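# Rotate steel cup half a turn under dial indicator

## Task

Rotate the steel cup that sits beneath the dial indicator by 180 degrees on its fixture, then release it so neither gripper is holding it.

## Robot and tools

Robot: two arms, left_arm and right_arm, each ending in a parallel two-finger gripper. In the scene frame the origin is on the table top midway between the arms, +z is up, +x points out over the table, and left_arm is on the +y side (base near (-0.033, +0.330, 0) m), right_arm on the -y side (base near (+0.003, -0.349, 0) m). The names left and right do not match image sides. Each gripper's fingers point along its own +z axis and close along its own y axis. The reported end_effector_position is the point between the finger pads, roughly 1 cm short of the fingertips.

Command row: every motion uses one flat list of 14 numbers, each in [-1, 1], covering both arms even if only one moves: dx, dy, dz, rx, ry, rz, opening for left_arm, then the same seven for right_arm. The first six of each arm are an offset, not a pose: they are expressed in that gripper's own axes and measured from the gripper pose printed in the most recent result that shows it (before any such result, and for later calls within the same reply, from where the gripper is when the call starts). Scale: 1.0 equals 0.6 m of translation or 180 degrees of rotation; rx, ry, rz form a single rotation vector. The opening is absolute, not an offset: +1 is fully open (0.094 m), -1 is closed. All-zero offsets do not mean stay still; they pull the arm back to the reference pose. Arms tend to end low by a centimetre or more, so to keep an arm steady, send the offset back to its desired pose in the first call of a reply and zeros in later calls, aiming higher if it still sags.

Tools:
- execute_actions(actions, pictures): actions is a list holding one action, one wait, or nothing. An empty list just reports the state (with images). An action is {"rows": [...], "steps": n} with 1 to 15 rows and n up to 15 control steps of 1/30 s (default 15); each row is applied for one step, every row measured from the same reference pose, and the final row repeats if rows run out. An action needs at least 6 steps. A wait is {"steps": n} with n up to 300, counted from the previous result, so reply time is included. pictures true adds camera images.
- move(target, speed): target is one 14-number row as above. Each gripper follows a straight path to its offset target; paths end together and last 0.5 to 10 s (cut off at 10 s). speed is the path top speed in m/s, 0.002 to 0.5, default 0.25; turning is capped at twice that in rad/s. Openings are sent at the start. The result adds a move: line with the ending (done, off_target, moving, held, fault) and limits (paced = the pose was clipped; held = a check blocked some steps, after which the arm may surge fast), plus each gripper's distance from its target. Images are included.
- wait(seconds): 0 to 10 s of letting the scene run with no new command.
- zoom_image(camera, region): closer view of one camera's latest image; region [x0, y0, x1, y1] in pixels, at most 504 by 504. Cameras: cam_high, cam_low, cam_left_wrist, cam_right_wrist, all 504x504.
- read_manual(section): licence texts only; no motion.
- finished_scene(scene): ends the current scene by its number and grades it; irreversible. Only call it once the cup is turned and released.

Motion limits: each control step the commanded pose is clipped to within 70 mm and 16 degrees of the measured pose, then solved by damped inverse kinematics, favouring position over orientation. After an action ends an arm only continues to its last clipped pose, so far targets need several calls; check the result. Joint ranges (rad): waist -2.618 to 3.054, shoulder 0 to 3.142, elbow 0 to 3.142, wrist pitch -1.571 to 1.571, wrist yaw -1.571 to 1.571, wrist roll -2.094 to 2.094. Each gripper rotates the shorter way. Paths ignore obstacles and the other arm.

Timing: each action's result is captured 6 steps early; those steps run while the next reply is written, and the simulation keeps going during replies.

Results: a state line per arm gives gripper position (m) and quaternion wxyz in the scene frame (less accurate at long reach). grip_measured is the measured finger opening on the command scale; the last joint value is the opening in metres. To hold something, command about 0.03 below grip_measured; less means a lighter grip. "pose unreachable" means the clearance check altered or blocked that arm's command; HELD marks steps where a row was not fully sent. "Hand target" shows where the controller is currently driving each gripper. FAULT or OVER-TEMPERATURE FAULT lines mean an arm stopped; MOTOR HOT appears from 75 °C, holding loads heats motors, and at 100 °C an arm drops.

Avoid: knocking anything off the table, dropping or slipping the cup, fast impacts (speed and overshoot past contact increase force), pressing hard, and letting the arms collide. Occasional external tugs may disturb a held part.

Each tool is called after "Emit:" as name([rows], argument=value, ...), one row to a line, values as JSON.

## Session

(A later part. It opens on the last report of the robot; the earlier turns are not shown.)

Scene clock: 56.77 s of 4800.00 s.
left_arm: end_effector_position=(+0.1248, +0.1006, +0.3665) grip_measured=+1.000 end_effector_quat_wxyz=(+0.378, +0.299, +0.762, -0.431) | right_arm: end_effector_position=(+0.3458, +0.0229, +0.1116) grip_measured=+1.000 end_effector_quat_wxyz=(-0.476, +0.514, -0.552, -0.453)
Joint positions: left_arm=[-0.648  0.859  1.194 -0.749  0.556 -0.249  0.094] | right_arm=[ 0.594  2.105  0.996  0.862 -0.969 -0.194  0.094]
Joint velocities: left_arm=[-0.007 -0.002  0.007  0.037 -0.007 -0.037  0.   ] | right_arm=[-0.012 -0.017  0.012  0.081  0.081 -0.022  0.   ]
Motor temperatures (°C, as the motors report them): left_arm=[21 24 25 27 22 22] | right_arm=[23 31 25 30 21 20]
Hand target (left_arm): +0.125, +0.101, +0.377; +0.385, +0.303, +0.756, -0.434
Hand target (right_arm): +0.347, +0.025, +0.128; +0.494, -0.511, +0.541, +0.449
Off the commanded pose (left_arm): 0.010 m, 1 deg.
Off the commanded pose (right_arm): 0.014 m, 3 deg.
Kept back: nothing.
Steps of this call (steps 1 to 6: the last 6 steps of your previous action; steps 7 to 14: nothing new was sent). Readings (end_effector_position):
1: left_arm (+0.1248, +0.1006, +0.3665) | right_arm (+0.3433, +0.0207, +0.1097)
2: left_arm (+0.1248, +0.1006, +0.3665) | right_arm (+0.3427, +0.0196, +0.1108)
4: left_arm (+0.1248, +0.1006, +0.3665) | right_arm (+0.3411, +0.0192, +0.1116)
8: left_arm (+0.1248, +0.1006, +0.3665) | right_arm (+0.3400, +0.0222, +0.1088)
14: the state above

Emit:
move(target=[-0.0146, -0.0075, -0.0059, 0.003, -0.004, 0.004, 1, -0.0002, 0.0094, 0.0092, 0.3866, -0.0235, 0.0462, 1], speed=0.45)

Scene clock: 60.13 s of 4800.00 s.
left_arm: end_effector_position=(+0.1248, +0.1005, +0.3665) grip_measured=+1.000 end_effector_quat_wxyz=(+0.378, +0.299, +0.762, -0.431) | right_arm: end_effector_position=(+0.3368, +0.0218, +0.1040) grip_measured=+1.000 end_effector_quat_wxyz=(+0.665, -0.108, +0.732, +0.099)
Joint positions: left_arm=[-0.648  0.859  1.194 -0.749  0.557 -0.249  0.094] | right_arm=[1.159 2.112 0.856 1.12  0.794 0.099 0.094]
Joint velocities: left_arm=[-0.002  0.002 -0.017 -0.022 -0.022 -0.007  0.   ] | right_arm=[-0.017  0.002  0.002  0.007  0.022 -0.007  0.   ]
Motor temperatures (°C, as the motors report them): left_arm=[21 24 25 27 22 22] | right_arm=[23 31 25 30 21 20]
Hand target (left_arm): +0.125, +0.101, +0.377; +0.385, +0.303, +0.756, -0.434
Hand target (right_arm): +0.337, +0.027, +0.112; +0.670, -0.095, +0.728, +0.108
Off the commanded pose (left_arm): 0.010 m, 1 deg.
Off the commanded pose (right_arm): 0.011 m, 2 deg.
Kept back: nothing.
move: off_target (right_arm)
camera_calibration (this result's frames):
cam_left_wrist: T_world_to_cam=[[-0.85116, -0.448067, 0.273427, 0.0492616], [-0.499162, 0.529794, -0.685679, 0.305557], [0.16237, -0.720107, -0.674598, 0.422201], [0, 0, 0, 1]] pos_world=[0.125899, 0.16422, 0.480861]
cam_right_wrist: T_world_to_cam=[[0.328244, -0.90941, 0.255399, -0.108691], [-0.472608, -0.392218, -0.789181, 0.291966], [0.817862, 0.138341, -0.558538, -0.101036], [0, 0, 0, 1]] pos_world=[0.256296, 0.0296466, 0.201741]

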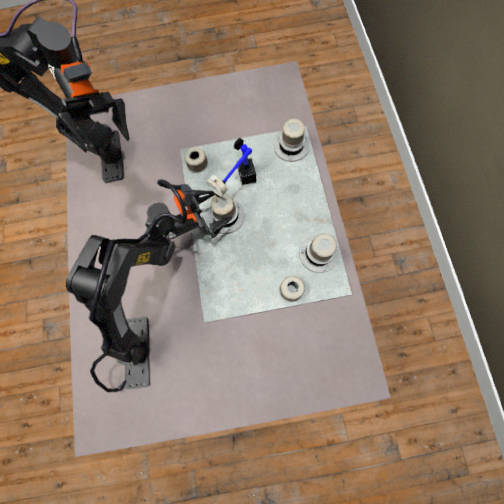

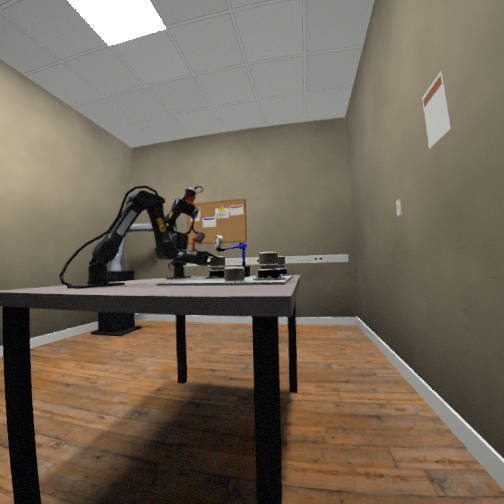

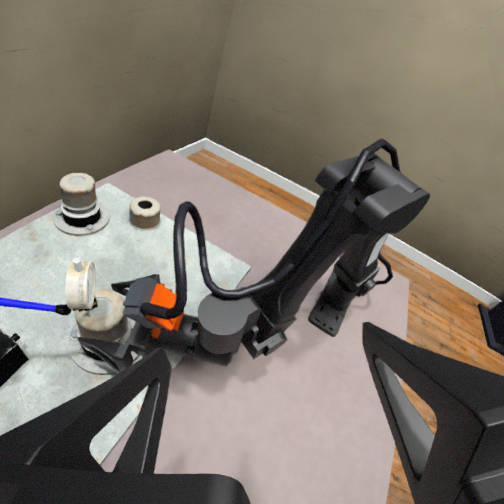

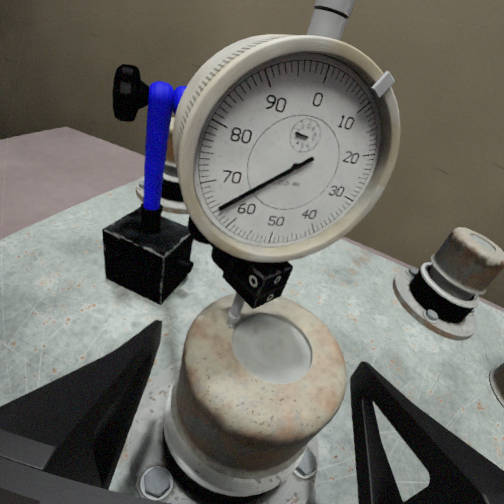

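Emit:
zoom_image(camera="cam_right_wrist", region=[140, 274, 380, 504])

Region (140, 274, 380, 504) of cam_right_wrist's 504x504 image, scaled by 2.100, with more detail than that image has; it fills the top 483 rows of this view, and the rest is white.

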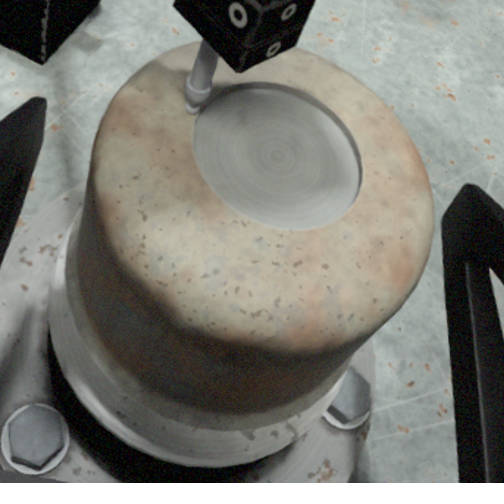

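Emit:
execute_actions([
  {"rows": [[-0.0146,-0.0075,-0.0059,0.003,-0.004,0.004,1,-0.0120,0.0082,0.0040,0.0014,-0.0054,0.0093,0.93],[-0.0146,-0.0075,-0.0059,0.003,-0.004,0.004,1,-0.0098,0.0081,0.0070,0.0014,-0.0054,0.0093,0.85],[-0.0146,-0.0075,-0.0059,0.003,-0.004,0.004,1,-0.0076,0.0080,0.0100,0.0014,-0.0054,0.0093,0.78],[-0.0146,-0.0075,-0.0059,0.003,-0.004,0.004,1,-0.0062,0.0079,0.0118,0.0014,-0.0054,0.0093,0.71],[-0.0146,-0.0075,-0.0059,0.003,-0.004,0.004,1,-0.0062,0.0079,0.0118,0.0014,-0.0054,0.0093,0.65],[-0.0146,-0.0075,-0.0059,0.003,-0.004,0.004,1,-0.0062,0.0079,0.0118,0.0014,-0.0054,0.0093,0.60],[-0.0146,-0.0075,-0.0059,0.003,-0.004,0.004,1,-0.0062,0.0079,0.0118,0.0014,-0.0054,0.0093,0.55],[-0.0146,-0.0075,-0.0059,0.003,-0.004,0.004,1,-0.0062,0.0079,0.0118,0.0014,-0.0054,0.0093,0.51],[-0.0146,-0.0075,-0.0059,0.003,-0.004,0.004,1,-0.0062,0.0079,0.0118,0.0014,-0.0054,0.0093,0.48],[-0.0146,-0.0075,-0.0059,0.003,-0.004,0.004,1,-0.0062,0.0079,0.0118,0.0014,-0.0054,0.0093,0.46],[-0.0146,-0.0075,-0.0059,0.003,-0.004,0.004,1,-0.0062,0.0079,0.0118,0.0014,-0.0054,0.0093,0.44]], "steps": 11},
])

Emit:
execute_actions([
  {"steps": 10},
], pictures=true)

Scene clock: 62.73 s of 4800.00 s.
left_arm: end_effector_position=(+0.1247, +0.1005, +0.3665) grip_measured=+1.000 end_effector_quat_wxyz=(+0.378, +0.299, +0.762, -0.431) | right_arm: end_effector_position=(+0.3380, +0.0236, +0.1006) grip_measured=+0.681 end_effector_quat_wxyz=(+0.665, -0.108, +0.733, +0.097)
Joint positions: left_arm=[-0.648  0.859  1.194 -0.749  0.557 -0.249  0.094] | right_arm=[1.159 2.127 0.867 1.119 0.797 0.099 0.079]
Joint velocities: left_arm=[-0.027 -0.007 -0.002  0.007 -0.007  0.007  0.   ] | right_arm=[ 0.002  0.164  0.1   -0.007 -0.037 -0.022 -0.06 ]
Motor temperatures (°C, as the motors report them): left_arm=[21 24 25 27 22 22] | right_arm=[23 31 25 31 21 20]
Steps of this call (steps 1 to 73: nothing new was sent; steps 74 to 78: the first 5 steps of this action). Readings (end_effector_position):
74: left_arm (+0.1248, +0.1005, +0.3665) | right_arm (+0.3369, +0.0214, +0.1039)
75: left_arm (+0.1248, +0.1005, +0.3665) | right_arm (+0.3369, +0.0215, +0.1035)
77: left_arm (+0.1248, +0.1005, +0.3665) | right_arm (+0.3376, +0.0228, +0.1021)
78: the state above

Scene clock: 63.07 s of 4800.00 s.
left_arm: end_effector_position=(+0.1247, +0.1005, +0.3665) grip_measured=+1.000 end_effector_quat_wxyz=(+0.378, +0.299, +0.762, -0.431) | right_arm: end_effector_position=(+0.3387, +0.0226, +0.0965) grip_measured=+0.469 end_effector_quat_wxyz=(+0.663, -0.108, +0.735, +0.092)
Joint positions: left_arm=[-0.648  0.859  1.194 -0.749  0.557 -0.249  0.094] | right_arm=[1.158 2.137 0.87  1.119 0.803 0.1   0.069]
Joint velocities: left_arm=[-0.012 -0.002  0.022 -0.037 -0.022 -0.022  0.   ] | right_arm=[ 0.002  0.002 -0.007 -0.022  0.037 -0.022  0.   ]
Motor temperatures (°C, as the motors report them): left_arm=[21 24 25 27 22 22] | right_arm=[23 31 25 31 21 20]
Hand target (left_arm): +0.125, +0.101, +0.377; +0.385, +0.303, +0.756, -0.434
Hand target (right_arm): +0.342, +0.028, +0.107; +0.670, -0.095, +0.728, +0.108
Off the commanded pose (left_arm): 0.010 m, 1 deg.
Off the commanded pose (right_arm): 0.013 m, 3 deg.
Kept back: nothing.
Steps of this call (steps 1 to 6: the last 6 steps of your previous action; steps 7 to 10: nothing new was sent). Readings (end_effector_position):
1: left_arm (+0.1247, +0.1005, +0.3665) | right_arm (+0.3382, +0.0239, +0.0991)
2: left_arm (+0.1247, +0.1005, +0.3665) | right_arm (+0.3382, +0.0239, +0.0977)
4: left_arm (+0.1247, +0.1005, +0.3665) | right_arm (+0.3387, +0.0226, +0.0965)
8: left_arm (+0.1247, +0.1005, +0.3665) | right_arm (+0.3387, +0.0226, +0.0965)
10: the state above
camera_calibration (this result's frames):
cam_left_wrist: T_world_to_cam=[[-0.851292, -0.447736, 0.27356, 0.0491285], [-0.499039, 0.529883, -0.6857, 0.305535], [0.162058, -0.720247, -0.674523, 0.422227], [0, 0, 0, 1]] pos_world=[0.125871, 0.164206, 0.480867]
cam_right_wrist: T_world_to_cam=[[0.321258, -0.909436, 0.264044, -0.105199], [-0.480243, -0.396768, -0.782267, 0.289305], [0.816186, 0.124504, -0.564215, -0.10553], [0, 0, 0, 1]] pos_world=[0.258865, 0.0322537, 0.194549]

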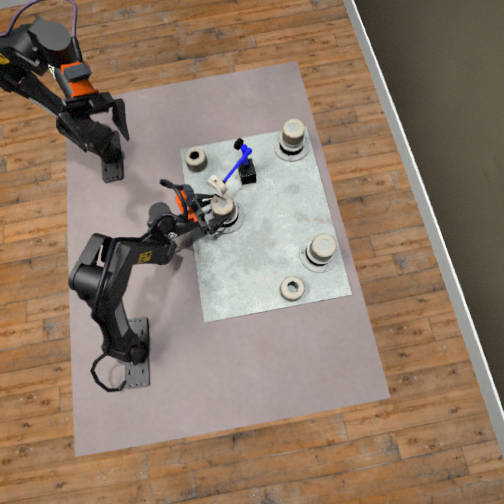

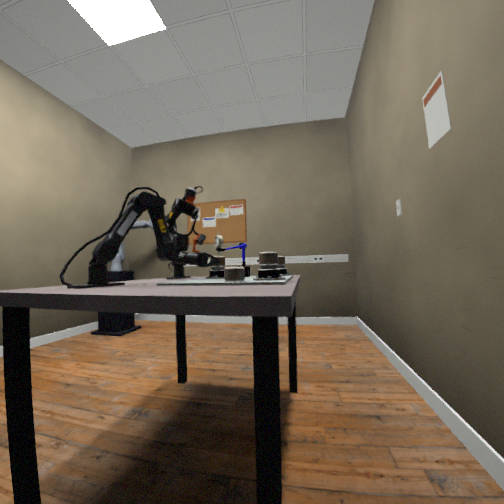

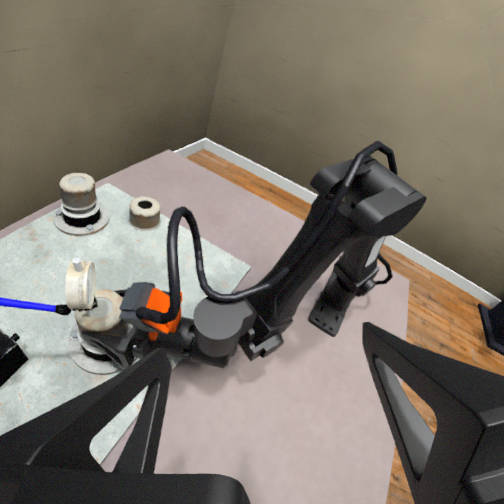

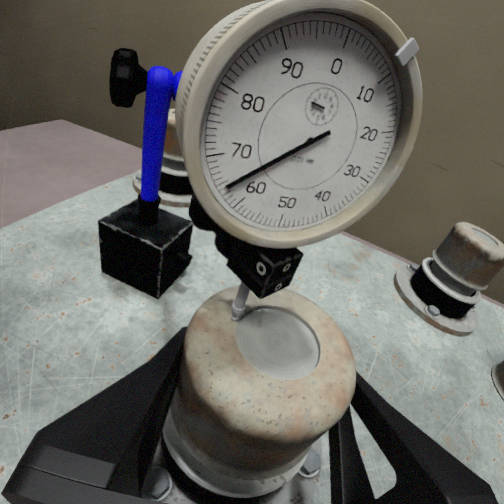

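Emit:
zoom_image(camera="cam_right_wrist", region=[150, 274, 390, 504])

Region (150, 274, 390, 504) of cam_right_wrist's 504x504 image, scaled by 2.100, with more detail than that image has; it fills the top 483 rows of this view, and the rest is white.

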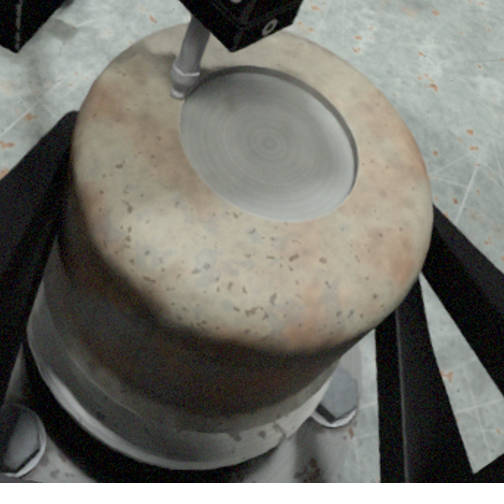

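Emit:
move(target=[-0.0146, -0.0075, -0.0059, 0.003, -0.004, 0.004, 1, -0.0132, 0.0001, 0.0062, -0.4624, -0.0037, -0.0483, 0.44], speed=0.45)

Scene clock: 67.07 s of 4800.00 s.
left_arm: end_effector_position=(+0.1246, +0.1005, +0.3666) grip_measured=+1.000 end_effector_quat_wxyz=(+0.378, +0.299, +0.762, -0.432) | right_arm: end_effector_position=(+0.3401, +0.0248, +0.0953) grip_measured=+0.469 end_effector_quat_wxyz=(-0.433, +0.573, -0.473, -0.510)
Joint positions: left_arm=[-0.648  0.859  1.194 -0.749  0.557 -0.249  0.094] | right_arm=[ 0.559  2.244  1.159  0.761 -1.239 -0.322  0.069]
Joint velocities: left_arm=[-0.007 -0.007 -0.012 -0.022 -0.022 -0.037  0.   ] | right_arm=[-0.027  0.007  0.022 -0.037 -0.022  0.022  0.001]
Motor temperatures (°C, as the motors report them): left_arm=[21 24 25 27 22 22] | right_arm=[23 31 25 31 21 20]
Hand target (left_arm): +0.125, +0.101, +0.377; +0.385, +0.303, +0.756, -0.435
Hand target (right_arm): +0.346, +0.026, +0.103; -0.433, +0.572, -0.476, -0.510
Off the commanded pose (left_arm): 0.010 m, 1 deg.
Off the commanded pose (right_arm): 0.009 m, 0 deg.
Kept back: nothing.
move: done
camera_calibration (this result's frames):
cam_left_wrist: T_world_to_cam=[[-0.851423, -0.447405, 0.273692, 0.0489954], [-0.498916, 0.529972, -0.685721, 0.305512], [0.161746, -0.720388, -0.674448, 0.422252], [0, 0, 0, 1]] pos_world=[0.125843, 0.164193, 0.480873]
cam_right_wrist: T_world_to_cam=[[0.936703, 0.222992, 0.269929, -0.341237], [0.348478, -0.519107, -0.780443, 0.0109217], [-0.0339108, 0.825107, -0.563957, 0.164105], [0, 0, 0, 1]] pos_world=[0.321397, -0.0536417, 0.193182]

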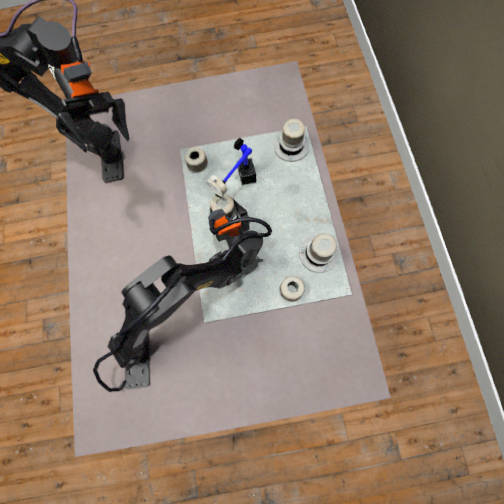

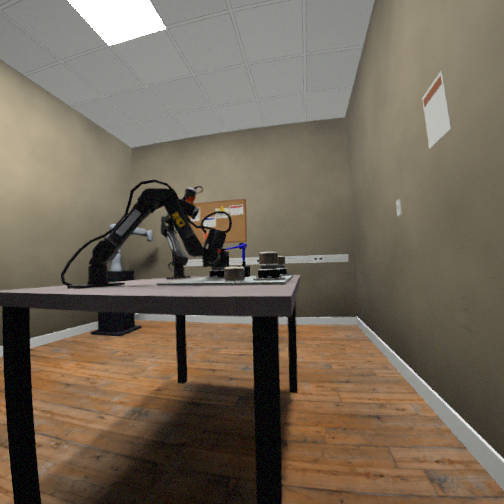

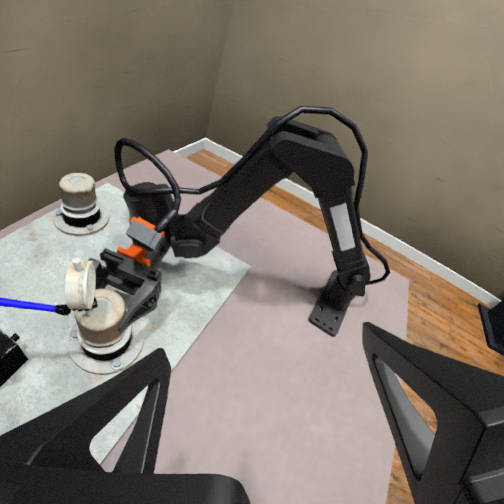

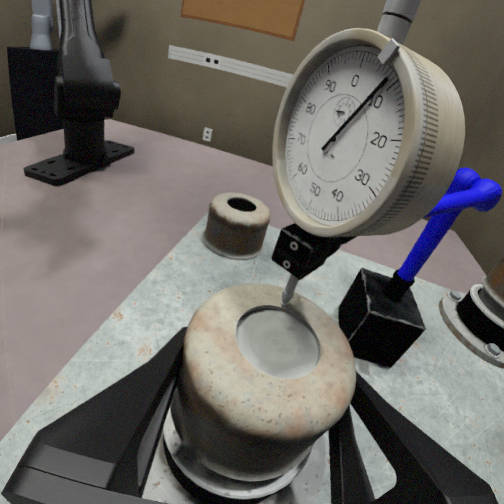

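Emit:
zoom_image(camera="cam_right_wrist", region=[150, 274, 390, 504])

Region (150, 274, 390, 504) of cam_right_wrist's 504x504 image, scaled by 2.100, with more detail than that image has; it fills the top 483 rows of this view, and the rest is white.

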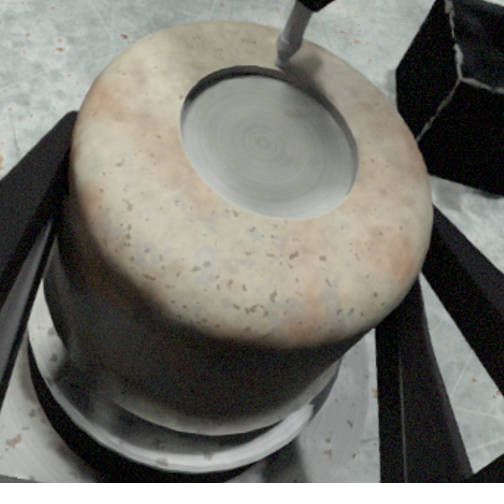

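Emit:
execute_actions([
  {"rows": [[-0.0146,-0.0075,-0.0059,0.003,-0.004,0.004,1,-0.0126,-0.0102,-0.0011,0,0,0,0.7],[-0.0146,-0.0075,-0.0059,0.003,-0.004,0.004,1,-0.016,-0.011,-0.0015,0,0,0,1],[-0.0146,-0.0075,-0.0059,0.003,-0.004,0.004,1,-0.022,-0.012,-0.003,0,-0.001,-0.001,1],[-0.0146,-0.0075,-0.0059,0.003,-0.004,0.004,1,-0.028,-0.013,-0.007,0,-0.002,-0.002,1],[-0.0146,-0.0075,-0.0059,0.003,-0.004,0.004,1,-0.033,-0.014,-0.014,0,-0.002,-0.003,1],[-0.0146,-0.0075,-0.0059,0.003,-0.004,0.004,1,-0.036,-0.0145,-0.024,0,-0.002,-0.003,1],[-0.0146,-0.0075,-0.0059,0.003,-0.004,0.004,1,-0.038,-0.015,-0.035,0,-0.002,-0.003,1],[-0.0146,-0.0075,-0.0059,0.003,-0.004,0.004,1,-0.039,-0.0152,-0.047,0,-0.002,-0.003,1],[-0.0146,-0.0075,-0.0059,0.003,-0.004,0.004,1,-0.0395,-0.0154,-0.058,0,-0.002,-0.003,1],[-0.0146,-0.0075,-0.0059,0.003,-0.004,0.004,1,-0.040,-0.0156,-0.068,0,-0.002,-0.003,1],[-0.0146,-0.0075,-0.0059,0.003,-0.004,0.004,1,-0.040,-0.0158,-0.076,0,-0.002,-0.003,1],[-0.0146,-0.0075,-0.0059,0.003,-0.004,0.004,1,-0.0402,-0.0159,-0.082,0,-0.002,-0.003,1],[-0.0146,-0.0075,-0.0059,0.003,-0.004,0.004,1,-0.0402,-0.0159,-0.086,0,-0.002,-0.003,1],[-0.0146,-0.0075,-0.0059,0.003,-0.004,0.004,1,-0.0402,-0.0159,-0.088,0,-0.002,-0.003,1],[-0.0146,-0.0075,-0.0059,0.003,-0.004,0.004,1,-0.0402,-0.0159,-0.0883,0,-0.002,-0.003,1]], "steps": 15},
])

Emit:
execute_actions([
  {"steps": 16},
], pictures=true)

Scene clock: 69.60 s of 4800.00 s.
left_arm: end_effector_position=(+0.1246, +0.1005, +0.3666) grip_measured=+1.000 end_effector_quat_wxyz=(+0.378, +0.299, +0.762, -0.432) | right_arm: end_effector_position=(+0.3456, +0.0149, +0.0983) grip_measured=+1.000 end_effector_quat_wxyz=(-0.426, +0.568, -0.482, -0.514)
Joint positions: left_arm=[-0.648  0.859  1.194 -0.749  0.557 -0.249  0.094] | right_arm=[ 0.532  2.228  1.166  0.695 -1.261 -0.339  0.094]
Joint velocities: left_arm=[ 0.002  0.002  0.007 -0.007 -0.022  0.007  0.   ] | right_arm=[-0.344 -0.222 -0.002 -0.418 -0.286 -0.286  0.   ]
Motor temperatures (°C, as the motors report them): left_arm=[21 24 25 27 22 22] | right_arm=[23 31 25 31 21 20]
Steps of this call (steps 1 to 67: nothing new was sent; steps 68 to 76: the first 9 steps of this action). Readings (end_effector_position):
68: left_arm (+0.1246, +0.1005, +0.3666) | right_arm (+0.3401, +0.0248, +0.0952)
69: left_arm (+0.1246, +0.1005, +0.3666) | right_arm (+0.3402, +0.0248, +0.0951)
71: left_arm (+0.1246, +0.1005, +0.3666) | right_arm (+0.3403, +0.0249, +0.0947)
75: left_arm (+0.1246, +0.1005, +0.3666) | right_arm (+0.3432, +0.0190, +0.0964)
76: the state above

Scene clock: 70.13 s of 4800.00 s.
left_arm: end_effector_position=(+0.1246, +0.1005, +0.3666) grip_measured=+1.000 end_effector_quat_wxyz=(+0.378, +0.299, +0.762, -0.432) | right_arm: end_effector_position=(+0.3636, -0.0238, +0.1117) grip_measured=+1.000 end_effector_quat_wxyz=(-0.437, +0.562, -0.484, -0.509)
Joint positions: left_arm=[-0.648  0.859  1.194 -0.749  0.557 -0.249  0.094] | right_arm=[ 0.432  2.178  1.166  0.571 -1.333 -0.429  0.094]
Joint velocities: left_arm=[ 0.002  0.007 -0.012 -0.007 -0.007 -0.022  0.   ] | right_arm=[ 0.002 -0.002 -0.007  0.022 -0.007  0.007  0.   ]
Motor temperatures (°C, as the motors report them): left_arm=[21 24 25 27 22 22] | right_arm=[23 31 25 30 21 20]
Hand target (left_arm): +0.125, +0.101, +0.377; +0.385, +0.303, +0.756, -0.435
Hand target (right_arm): +0.359, -0.023, +0.125; -0.440, +0.570, -0.468, -0.511
Off the commanded pose (left_arm): 0.010 m, 1 deg.
Off the commanded pose (right_arm): 0.014 m, 2 deg.
Kept back: nothing.
Steps of this call (steps 1 to 6: the last 6 steps of your previous action; steps 7 to 16: nothing new was sent). Readings (end_effector_position):
1: left_arm (+0.1246, +0.1005, +0.3666) | right_arm (+0.3486, +0.0097, +0.1007)
2: left_arm (+0.1246, +0.1005, +0.3666) | right_arm (+0.3524, +0.0038, +0.1035)
4: left_arm (+0.1246, +0.1005, +0.3666) | right_arm (+0.3601, -0.0085, +0.1090)
8: left_arm (+0.1246, +0.1005, +0.3666) | right_arm (+0.3672, -0.0229, +0.1139)
16: the state above
camera_calibration (this result's frames):
cam_left_wrist: T_world_to_cam=[[-0.851423, -0.447405, 0.273692, 0.0489954], [-0.498916, 0.529972, -0.685721, 0.305512], [0.161746, -0.720388, -0.674448, 0.422252], [0, 0, 0, 1]] pos_world=[0.125843, 0.164193, 0.480873]
cam_right_wrist: T_world_to_cam=[[0.946522, 0.19598, 0.256297, -0.359502], [0.322097, -0.527928, -0.785841, 0.000263914], [-0.0187022, 0.826368, -0.56282, 0.20859], [0, 0, 0, 1]] pos_world=[0.344093, -0.101777, 0.209745]

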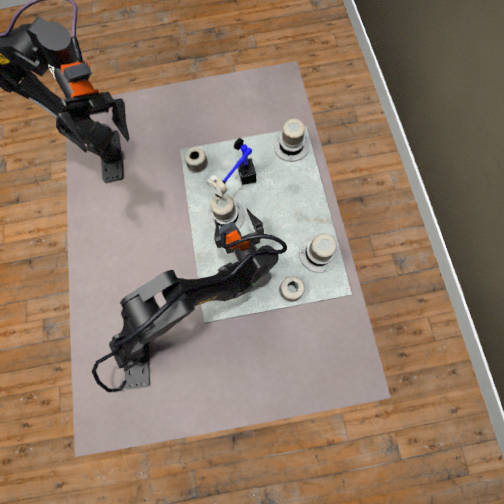

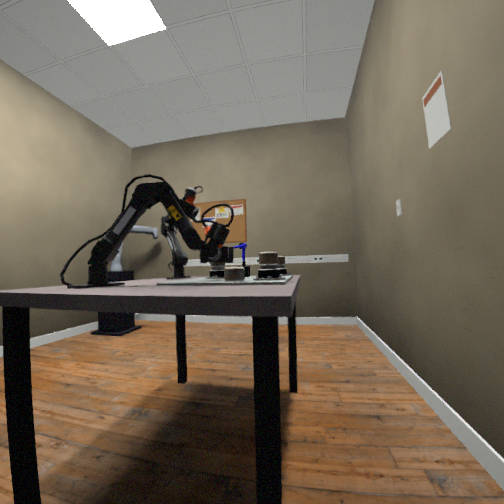

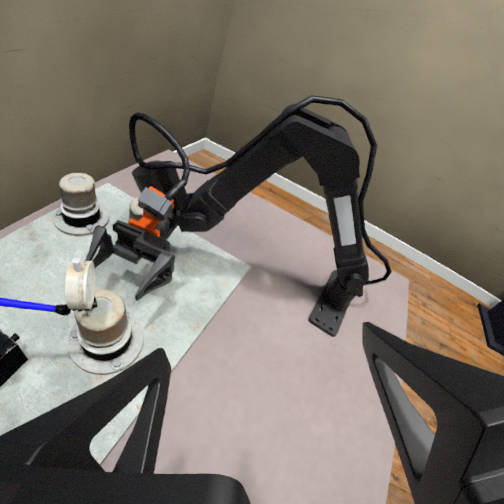

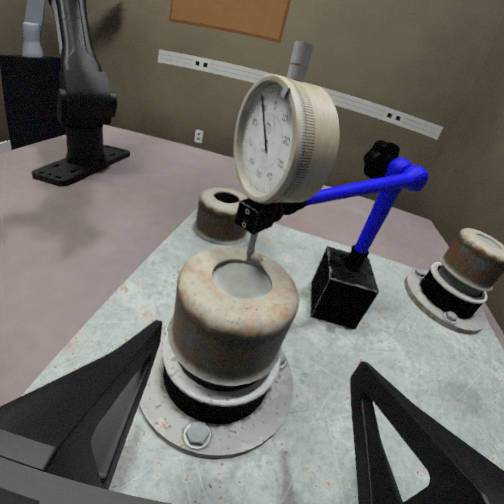

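Emit:
execute_actions(actions=[])

Scene clock: 70.50 s of 4800.00 s.
left_arm: end_effector_position=(+0.1246, +0.1005, +0.3666) grip_measured=+1.000 end_effector_quat_wxyz=(+0.378, +0.299, +0.762, -0.432) | right_arm: end_effector_position=(+0.3630, -0.0239, +0.1113) grip_measured=+1.000 end_effector_quat_wxyz=(-0.436, +0.563, -0.484, -0.509)
Joint positions: left_arm=[-0.648  0.859  1.194 -0.749  0.557 -0.249  0.094] | right_arm=[ 0.432  2.178  1.166  0.566 -1.335 -0.433  0.094]
Joint velocities: left_arm=[ 0.007 -0.002 -0.002  0.051 -0.066  0.022  0.   ] | right_arm=[ 0.007 -0.012 -0.012  0.051 -0.022 -0.022  0.   ]
Motor temperatures (°C, as the motors report them): left_arm=[21 24 25 27 22 22] | right_arm=[23 31 25 30 21 20]
Hand target (left_arm): +0.125, +0.101, +0.377; +0.385, +0.303, +0.756, -0.435
Hand target (right_arm): +0.359, -0.023, +0.125; -0.440, +0.570, -0.468, -0.511
Off the commanded pose (left_arm): 0.010 m, 1 deg.
Off the commanded pose (right_arm): 0.015 m, 2 deg.
Kept back: nothing.
Steps of this call (steps 1 to 11: nothing new was sent). Readings (end_effector_position):
1: left_arm (+0.1246, +0.1005, +0.3666) | right_arm (+0.3635, -0.0238, +0.1116)
2: left_arm (+0.1246, +0.1005, +0.3666) | right_arm (+0.3633, -0.0238, +0.1116)
4: left_arm (+0.1246, +0.1005, +0.3666) | right_arm (+0.3632, -0.0239, +0.1114)
8: left_arm (+0.1246, +0.1005, +0.3666) | right_arm (+0.3630, -0.0239, +0.1113)
11: the state above
camera_calibration (this result's frames):
cam_left_wrist: T_world_to_cam=[[-0.851423, -0.447405, 0.273692, 0.0489954], [-0.498916, 0.529972, -0.685721, 0.305512], [0.161746, -0.720388, -0.674448, 0.422252], [0, 0, 0, 1]] pos_world=[0.125843, 0.164193, 0.480873]
cam_right_wrist: T_world_to_cam=[[0.946444, 0.198407, 0.254713, -0.358542], [0.322144, -0.52747, -0.786129, 0.000125908], [-0.0216206, 0.826081, -0.563136, 0.209566], [0, 0, 0, 1]] pos_world=[0.34383, -0.101914, 0.209438]

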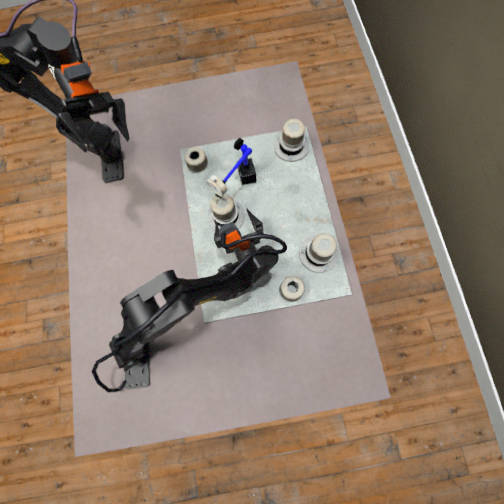

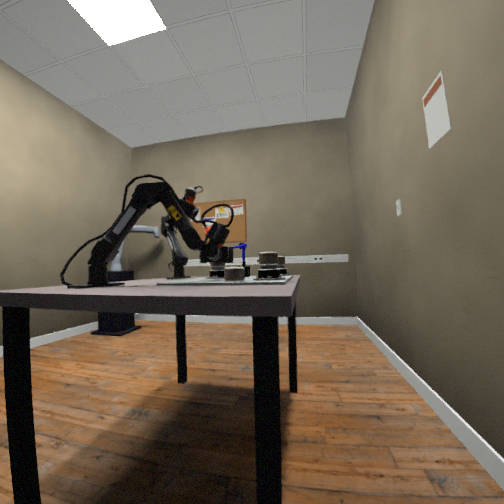

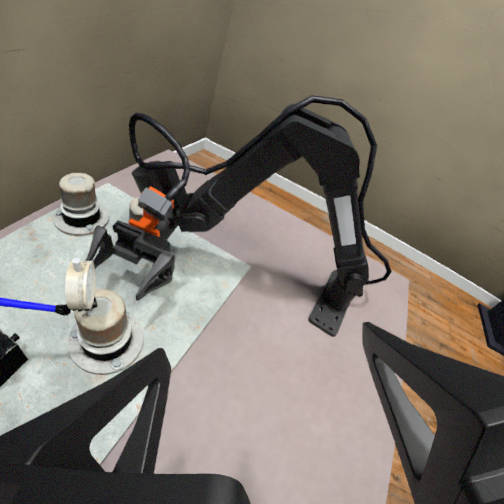

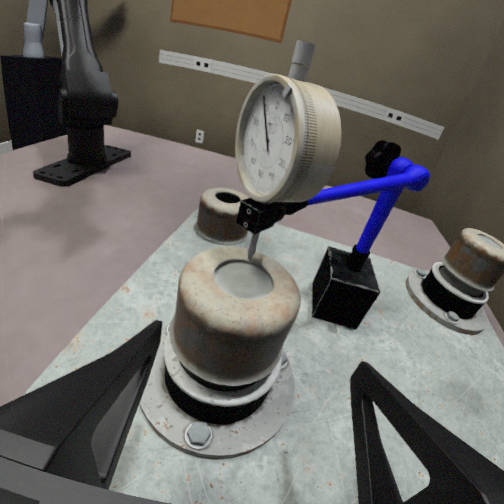

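The cup is still seated on its fixture under the dial indicator. The gripper is open and clear of it, and the robot is at rest.

Emit:
finished_scene(scene=2)

The scene is finished: the task was done.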